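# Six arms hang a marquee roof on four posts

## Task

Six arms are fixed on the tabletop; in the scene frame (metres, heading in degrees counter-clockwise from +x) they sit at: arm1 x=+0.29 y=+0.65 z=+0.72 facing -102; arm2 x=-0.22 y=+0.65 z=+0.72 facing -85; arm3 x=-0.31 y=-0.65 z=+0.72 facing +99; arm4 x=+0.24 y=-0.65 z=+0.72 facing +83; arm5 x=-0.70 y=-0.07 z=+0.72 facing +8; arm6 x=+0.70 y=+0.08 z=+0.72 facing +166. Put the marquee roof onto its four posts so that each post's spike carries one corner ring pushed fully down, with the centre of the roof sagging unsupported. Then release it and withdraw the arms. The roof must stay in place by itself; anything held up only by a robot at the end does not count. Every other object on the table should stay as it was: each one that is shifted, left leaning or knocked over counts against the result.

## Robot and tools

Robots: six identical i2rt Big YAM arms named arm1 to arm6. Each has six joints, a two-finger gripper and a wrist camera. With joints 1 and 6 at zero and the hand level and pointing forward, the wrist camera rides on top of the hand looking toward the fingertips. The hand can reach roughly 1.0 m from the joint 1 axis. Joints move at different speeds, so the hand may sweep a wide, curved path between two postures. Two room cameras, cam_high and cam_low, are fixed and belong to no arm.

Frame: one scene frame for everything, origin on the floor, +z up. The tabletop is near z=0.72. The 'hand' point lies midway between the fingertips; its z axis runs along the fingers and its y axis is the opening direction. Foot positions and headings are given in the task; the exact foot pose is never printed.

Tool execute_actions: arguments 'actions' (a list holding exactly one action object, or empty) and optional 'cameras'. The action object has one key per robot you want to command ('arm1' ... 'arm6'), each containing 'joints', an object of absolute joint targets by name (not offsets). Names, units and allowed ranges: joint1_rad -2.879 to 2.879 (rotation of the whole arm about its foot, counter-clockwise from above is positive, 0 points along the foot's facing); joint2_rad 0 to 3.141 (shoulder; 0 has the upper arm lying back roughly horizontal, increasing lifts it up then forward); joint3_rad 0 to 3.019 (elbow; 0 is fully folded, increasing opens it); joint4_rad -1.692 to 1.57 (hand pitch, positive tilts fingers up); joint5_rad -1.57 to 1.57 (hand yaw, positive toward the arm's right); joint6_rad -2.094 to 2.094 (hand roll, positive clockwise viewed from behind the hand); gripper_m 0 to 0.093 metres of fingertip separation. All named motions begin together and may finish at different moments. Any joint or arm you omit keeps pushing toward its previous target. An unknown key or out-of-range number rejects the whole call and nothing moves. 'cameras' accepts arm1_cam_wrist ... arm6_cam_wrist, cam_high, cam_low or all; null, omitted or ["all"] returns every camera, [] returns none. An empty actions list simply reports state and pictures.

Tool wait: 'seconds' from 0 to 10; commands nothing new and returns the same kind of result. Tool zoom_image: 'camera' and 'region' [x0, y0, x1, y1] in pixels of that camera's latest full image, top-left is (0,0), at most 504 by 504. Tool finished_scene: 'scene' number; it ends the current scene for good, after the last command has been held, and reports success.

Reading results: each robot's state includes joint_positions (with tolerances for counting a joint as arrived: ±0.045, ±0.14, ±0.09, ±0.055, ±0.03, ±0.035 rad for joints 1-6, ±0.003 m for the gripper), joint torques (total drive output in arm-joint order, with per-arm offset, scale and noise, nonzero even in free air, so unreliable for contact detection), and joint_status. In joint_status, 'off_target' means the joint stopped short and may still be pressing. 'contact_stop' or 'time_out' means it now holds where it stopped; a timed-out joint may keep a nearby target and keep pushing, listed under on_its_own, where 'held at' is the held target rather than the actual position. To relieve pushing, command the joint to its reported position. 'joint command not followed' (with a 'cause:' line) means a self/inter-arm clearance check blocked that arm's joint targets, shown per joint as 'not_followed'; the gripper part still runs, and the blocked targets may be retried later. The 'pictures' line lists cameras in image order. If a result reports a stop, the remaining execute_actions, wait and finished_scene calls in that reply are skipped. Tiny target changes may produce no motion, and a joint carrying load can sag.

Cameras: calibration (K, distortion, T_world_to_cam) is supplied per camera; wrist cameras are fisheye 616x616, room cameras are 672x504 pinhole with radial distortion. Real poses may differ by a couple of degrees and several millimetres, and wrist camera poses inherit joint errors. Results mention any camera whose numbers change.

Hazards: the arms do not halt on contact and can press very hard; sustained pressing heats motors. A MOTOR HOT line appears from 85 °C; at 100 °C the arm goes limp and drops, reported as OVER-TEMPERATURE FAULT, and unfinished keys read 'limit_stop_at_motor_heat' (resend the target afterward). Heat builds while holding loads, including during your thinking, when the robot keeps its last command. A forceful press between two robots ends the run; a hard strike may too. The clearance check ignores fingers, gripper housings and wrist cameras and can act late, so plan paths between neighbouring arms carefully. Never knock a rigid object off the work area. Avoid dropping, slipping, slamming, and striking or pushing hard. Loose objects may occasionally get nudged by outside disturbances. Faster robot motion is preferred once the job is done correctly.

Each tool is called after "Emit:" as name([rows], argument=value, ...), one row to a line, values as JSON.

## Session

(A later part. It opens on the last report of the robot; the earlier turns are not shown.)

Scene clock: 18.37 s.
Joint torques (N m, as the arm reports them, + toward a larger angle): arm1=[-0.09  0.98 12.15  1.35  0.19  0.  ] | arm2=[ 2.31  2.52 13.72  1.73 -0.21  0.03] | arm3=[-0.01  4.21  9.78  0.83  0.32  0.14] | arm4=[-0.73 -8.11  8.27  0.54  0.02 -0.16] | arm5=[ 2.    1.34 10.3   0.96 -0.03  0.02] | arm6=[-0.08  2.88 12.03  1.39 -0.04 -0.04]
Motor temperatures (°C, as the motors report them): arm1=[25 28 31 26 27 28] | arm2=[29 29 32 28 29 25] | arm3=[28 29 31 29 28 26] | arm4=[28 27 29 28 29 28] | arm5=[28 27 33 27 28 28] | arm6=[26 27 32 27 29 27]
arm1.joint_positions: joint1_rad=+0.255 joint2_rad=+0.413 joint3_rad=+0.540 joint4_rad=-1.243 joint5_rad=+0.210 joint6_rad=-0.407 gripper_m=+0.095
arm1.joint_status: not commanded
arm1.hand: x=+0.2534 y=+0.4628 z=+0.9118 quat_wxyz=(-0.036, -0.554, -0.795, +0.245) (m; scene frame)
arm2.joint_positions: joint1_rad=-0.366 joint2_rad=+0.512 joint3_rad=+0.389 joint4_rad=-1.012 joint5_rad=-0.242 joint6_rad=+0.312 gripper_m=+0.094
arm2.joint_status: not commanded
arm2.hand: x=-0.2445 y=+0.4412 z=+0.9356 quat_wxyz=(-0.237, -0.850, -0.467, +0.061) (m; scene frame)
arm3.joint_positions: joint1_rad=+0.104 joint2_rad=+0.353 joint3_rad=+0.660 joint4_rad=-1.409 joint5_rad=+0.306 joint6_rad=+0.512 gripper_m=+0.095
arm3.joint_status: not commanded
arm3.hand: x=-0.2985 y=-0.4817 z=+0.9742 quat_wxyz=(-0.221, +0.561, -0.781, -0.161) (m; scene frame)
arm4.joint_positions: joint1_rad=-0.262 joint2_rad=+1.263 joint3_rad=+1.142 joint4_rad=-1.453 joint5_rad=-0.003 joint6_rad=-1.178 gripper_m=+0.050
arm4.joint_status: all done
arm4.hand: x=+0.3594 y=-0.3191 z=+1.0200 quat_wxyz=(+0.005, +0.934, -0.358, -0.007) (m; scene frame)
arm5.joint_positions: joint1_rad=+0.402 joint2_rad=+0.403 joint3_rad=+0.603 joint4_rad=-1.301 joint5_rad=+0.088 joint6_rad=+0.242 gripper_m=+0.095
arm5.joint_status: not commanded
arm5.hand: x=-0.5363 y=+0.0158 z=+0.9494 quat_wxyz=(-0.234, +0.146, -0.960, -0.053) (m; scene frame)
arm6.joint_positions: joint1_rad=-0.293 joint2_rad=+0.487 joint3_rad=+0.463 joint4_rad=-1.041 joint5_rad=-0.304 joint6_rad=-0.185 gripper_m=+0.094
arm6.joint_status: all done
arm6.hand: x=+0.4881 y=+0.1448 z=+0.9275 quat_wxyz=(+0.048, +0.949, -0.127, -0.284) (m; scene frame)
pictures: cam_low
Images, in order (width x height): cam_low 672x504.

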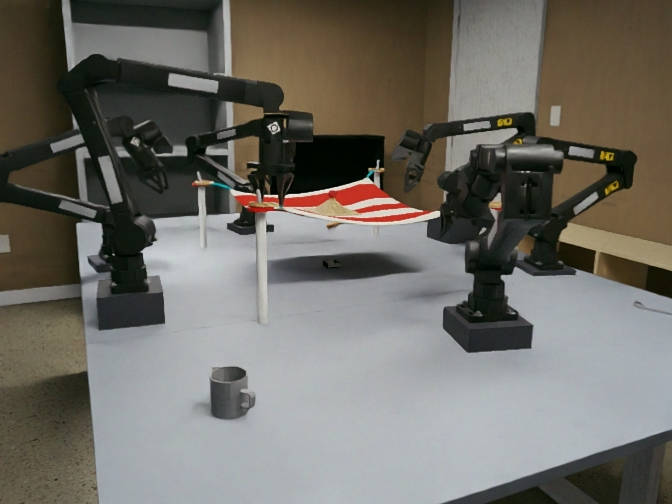

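Emit:
execute_actions([
  {"arm4":{"joints":{"joint3_rad":1.5,"joint4_rad":-1.65}}},
], cameras=[])

Emit:
execute_actions([
  {"arm4":{"joints":{"joint1_rad":0,"joint2_rad":0.8}}},
])

Scene clock: 20.17 s.
Joint torques (N m, as the arm reports them, + toward a larger angle): arm1=[ 0.35  0.4  12.05  1.22  0.21 -0.05] | arm2=[ 2.27  2.37 13.71  1.76 -0.21  0.03] | arm3=[0.01 4.2  9.79 0.82 0.32 0.14] | arm4=[-0.72 -7.28 12.7   0.    0.01 -0.13] | arm5=[ 2.06  1.41 10.3   1.   -0.03  0.02] | arm6=[ 0.25  3.22 12.14  1.28 -0.02 -0.05]
Motor temperatures (°C, as the motors report them): arm1=[25 28 31 26 27 28] | arm2=[29 29 32 28 29 25] | arm3=[28 29 31 29 28 26] | arm4=[28 27 29 28 29 28] | arm5=[28 27 33 27 28 28] | arm6=[26 27 32 27 29 27]
arm1.joint_positions: joint1_rad=+0.255 joint2_rad=+0.413 joint3_rad=+0.540 joint4_rad=-1.243 joint5_rad=+0.210 joint6_rad=-0.407 gripper_m=+0.095
arm1.joint_status: not commanded
arm1.hand: x=+0.2534 y=+0.4628 z=+0.9118 quat_wxyz=(-0.036, -0.554, -0.795, +0.245) (m; scene frame)
arm2.joint_positions: joint1_rad=-0.366 joint2_rad=+0.512 joint3_rad=+0.389 joint4_rad=-1.012 joint5_rad=-0.242 joint6_rad=+0.312 gripper_m=+0.094
arm2.joint_status: not commanded
arm2.hand: x=-0.2445 y=+0.4412 z=+0.9356 quat_wxyz=(-0.237, -0.850, -0.467, +0.061) (m; scene frame)
arm3.joint_positions: joint1_rad=+0.104 joint2_rad=+0.353 joint3_rad=+0.660 joint4_rad=-1.409 joint5_rad=+0.306 joint6_rad=+0.512 gripper_m=+0.095
arm3.joint_status: not commanded
arm3.hand: x=-0.2985 y=-0.4817 z=+0.9742 quat_wxyz=(-0.221, +0.561, -0.781, -0.161) (m; scene frame)
arm4.joint_positions: joint1_rad=-0.262 joint2_rad=+1.249 joint3_rad=+1.451 joint4_rad=-1.637 joint5_rad=-0.003 joint6_rad=-1.179 gripper_m=+0.050
arm4.joint_status: all done
arm4.hand: x=+0.3690 y=-0.2963 z=+1.1439 quat_wxyz=(-0.064, +0.932, -0.357, -0.009) (m; scene frame)
arm5.joint_positions: joint1_rad=+0.402 joint2_rad=+0.403 joint3_rad=+0.603 joint4_rad=-1.301 joint5_rad=+0.088 joint6_rad=+0.242 gripper_m=+0.095
arm5.joint_status: not commanded
arm5.hand: x=-0.5363 y=+0.0158 z=+0.9494 quat_wxyz=(-0.234, +0.146, -0.960, -0.053) (m; scene frame)
arm6.joint_positions: joint1_rad=-0.293 joint2_rad=+0.487 joint3_rad=+0.463 joint4_rad=-1.041 joint5_rad=-0.304 joint6_rad=-0.185 gripper_m=+0.094
arm6.joint_status: not commanded
arm6.hand: x=+0.4881 y=+0.1448 z=+0.9275 quat_wxyz=(+0.048, +0.949, -0.127, -0.284) (m; scene frame)
pictures: none
No camera images: the call's "cameras" was empty. Leave "cameras" out to get every camera's image.

Scene clock: 21.87 s.
Joint torques (N m, as the arm reports them, + toward a larger angle): arm1=[-0.24  0.86 12.36  1.15  0.24 -0.02] | arm2=[ 2.34  2.44 13.71  1.74 -0.2   0.03] | arm3=[-0.01  4.2   9.78  0.83  0.32  0.14] | arm4=[-0.66 -1.43 10.24  0.9  -0.06 -0.09] | arm5=[ 1.9   1.36 10.32  0.98 -0.03  0.02] | arm6=[ 0.04  2.61 12.03  1.41 -0.05 -0.05]
Motor temperatures (°C, as the motors report them): arm1=[25 28 31 26 27 28] | arm2=[29 29 32 28 29 25] | arm3=[28 29 31 29 28 26] | arm4=[28 27 30 28 29 28] | arm5=[28 27 33 27 28 28] | arm6=[26 27 32 27 29 27]
arm1.joint_positions: joint1_rad=+0.255 joint2_rad=+0.413 joint3_rad=+0.540 joint4_rad=-1.243 joint5_rad=+0.210 joint6_rad=-0.407 gripper_m=+0.095
arm1.joint_status: not commanded
arm1.hand: x=+0.2534 y=+0.4628 z=+0.9118 quat_wxyz=(-0.036, -0.554, -0.795, +0.245) (m; scene frame)
arm2.joint_positions: joint1_rad=-0.366 joint2_rad=+0.512 joint3_rad=+0.389 joint4_rad=-1.012 joint5_rad=-0.242 joint6_rad=+0.312 gripper_m=+0.094
arm2.joint_status: not commanded
arm2.hand: x=-0.2445 y=+0.4412 z=+0.9356 quat_wxyz=(-0.237, -0.850, -0.467, +0.061) (m; scene frame)
arm3.joint_positions: joint1_rad=+0.104 joint2_rad=+0.353 joint3_rad=+0.660 joint4_rad=-1.409 joint5_rad=+0.306 joint6_rad=+0.512 gripper_m=+0.095
arm3.joint_status: not commanded
arm3.hand: x=-0.2985 y=-0.4817 z=+0.9742 quat_wxyz=(-0.221, +0.561, -0.781, -0.161) (m; scene frame)
arm4.joint_positions: joint1_rad=+0.005 joint2_rad=+0.805 joint3_rad=+1.473 joint4_rad=-1.641 joint5_rad=-0.001 joint6_rad=-1.179 gripper_m=+0.050
arm4.joint_status: all done
arm4.hand: x=+0.2644 y=-0.4026 z=+1.2853 quat_wxyz=(-0.288, +0.930, -0.221, -0.053) (m; scene frame)
arm5.joint_positions: joint1_rad=+0.402 joint2_rad=+0.403 joint3_rad=+0.603 joint4_rad=-1.301 joint5_rad=+0.088 joint6_rad=+0.242 gripper_m=+0.095
arm5.joint_status: not commanded
arm5.hand: x=-0.5363 y=+0.0158 z=+0.9494 quat_wxyz=(-0.234, +0.146, -0.960, -0.053) (m; scene frame)
arm6.joint_positions: joint1_rad=-0.293 joint2_rad=+0.487 joint3_rad=+0.463 joint4_rad=-1.041 joint5_rad=-0.304 joint6_rad=-0.185 gripper_m=+0.094
arm6.joint_status: not commanded
arm6.hand: x=+0.4881 y=+0.1448 z=+0.9275 quat_wxyz=(+0.048, +0.949, -0.127, -0.284) (m; scene frame)
pictures: arm1_cam_wrist, arm2_cam_wrist, arm3_cam_wrist, arm4_cam_wrist, arm5_cam_wrist, arm6_cam_wrist, cam_high, cam_low
camera_calibration (this result's frames):
arm4_cam_wrist: T_world_to_cam=[[0.436392, 0.741779, 0.509241, -0.470107], [0.71542, -0.629296, 0.303579, -0.830238], [0.545652, 0.231842, -0.805303, 1.10241], [0, 0, 0, 1]] pos_world=[0.19759, -0.429335, 1.37921]
arm6_cam_wrist: T_world_to_cam=[[0.203165, 0.965016, -0.165737, -0.0864186], [0.978983, -0.19713, 0.0522656, -0.490404], [0.0177653, -0.172873, -0.984784, 1.05246], [0, 0, 0, 1]] pos_world=[0.478958, 0.168663, 1.04775]
Images, in order (width x height): arm1_cam_wrist 616x616, arm2_cam_wrist 616x616, arm3_cam_wrist 616x616, arm4_cam_wrist 616x616, arm5_cam_wrist 616x616, arm6_cam_wrist 616x616, cam_high 672x504, cam_low 672x504.

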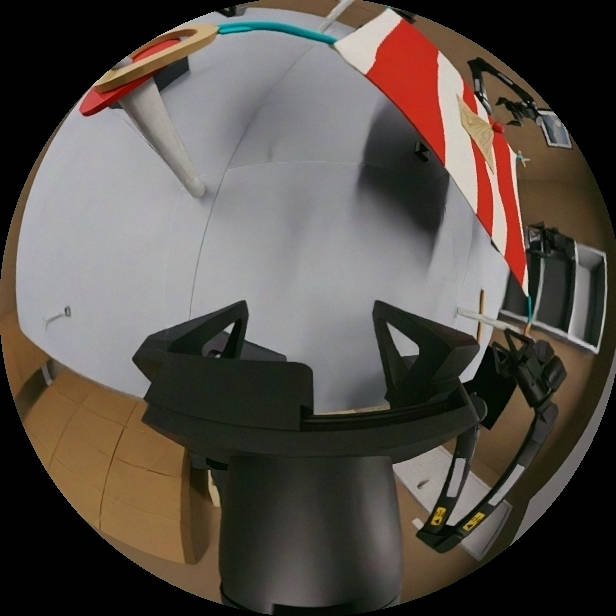

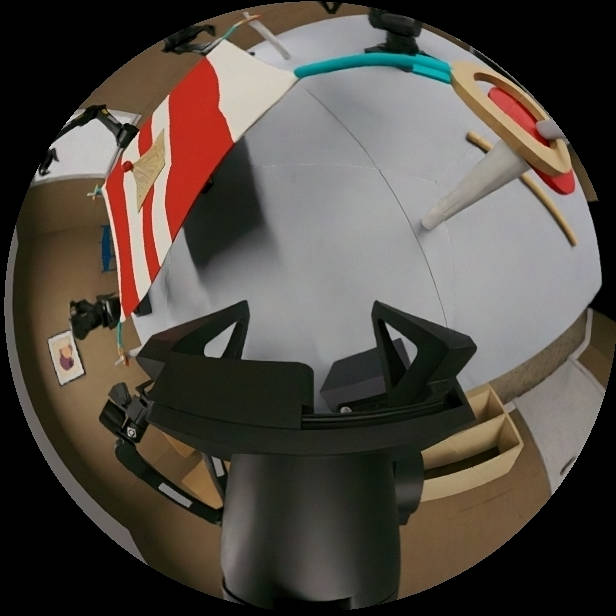

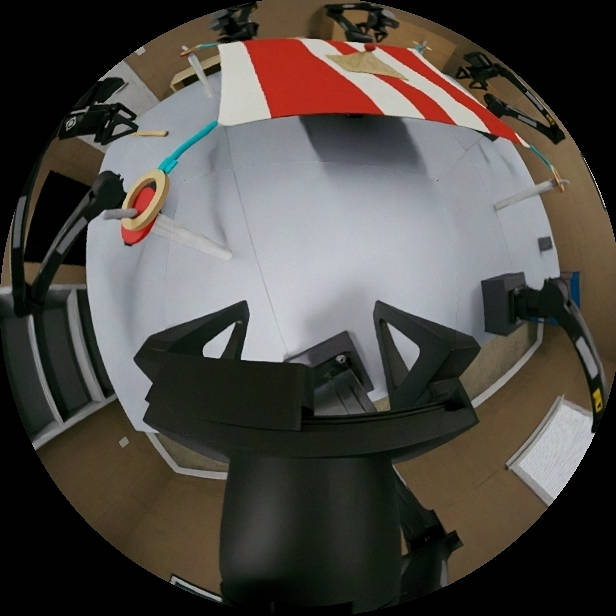

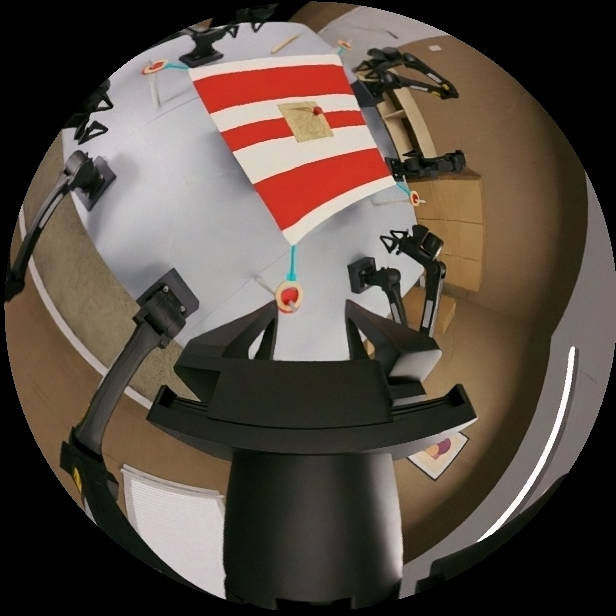

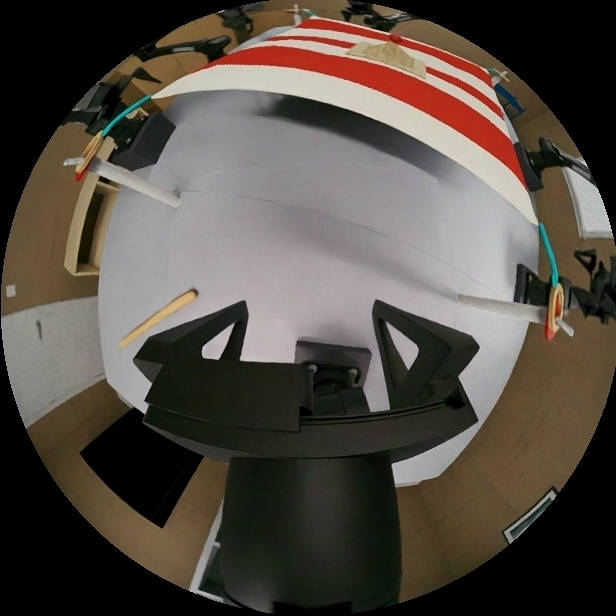

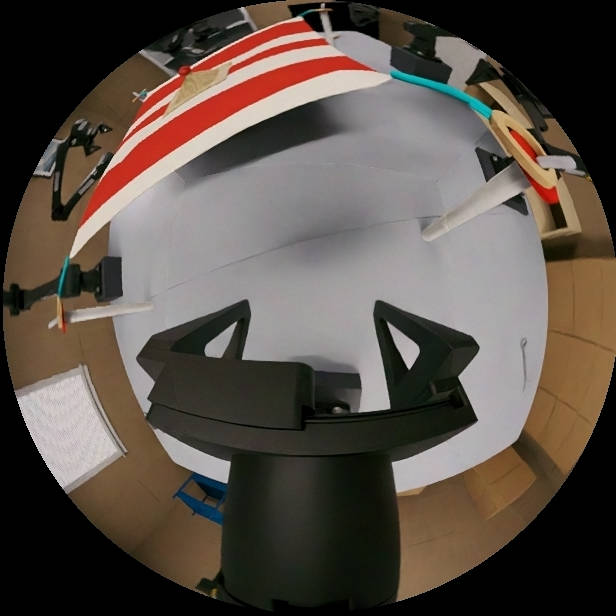

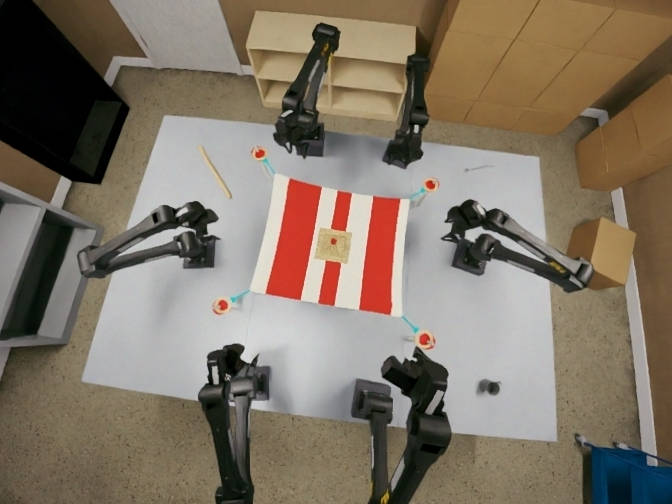

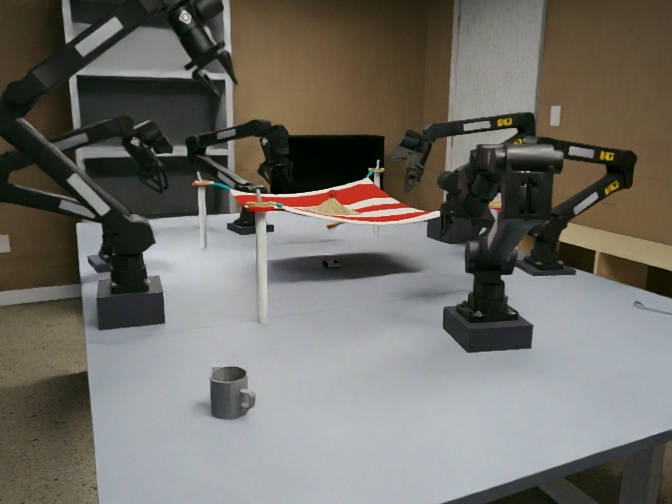

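Emit:
finished_scene(scene=2)

The scene is finished: the task was done.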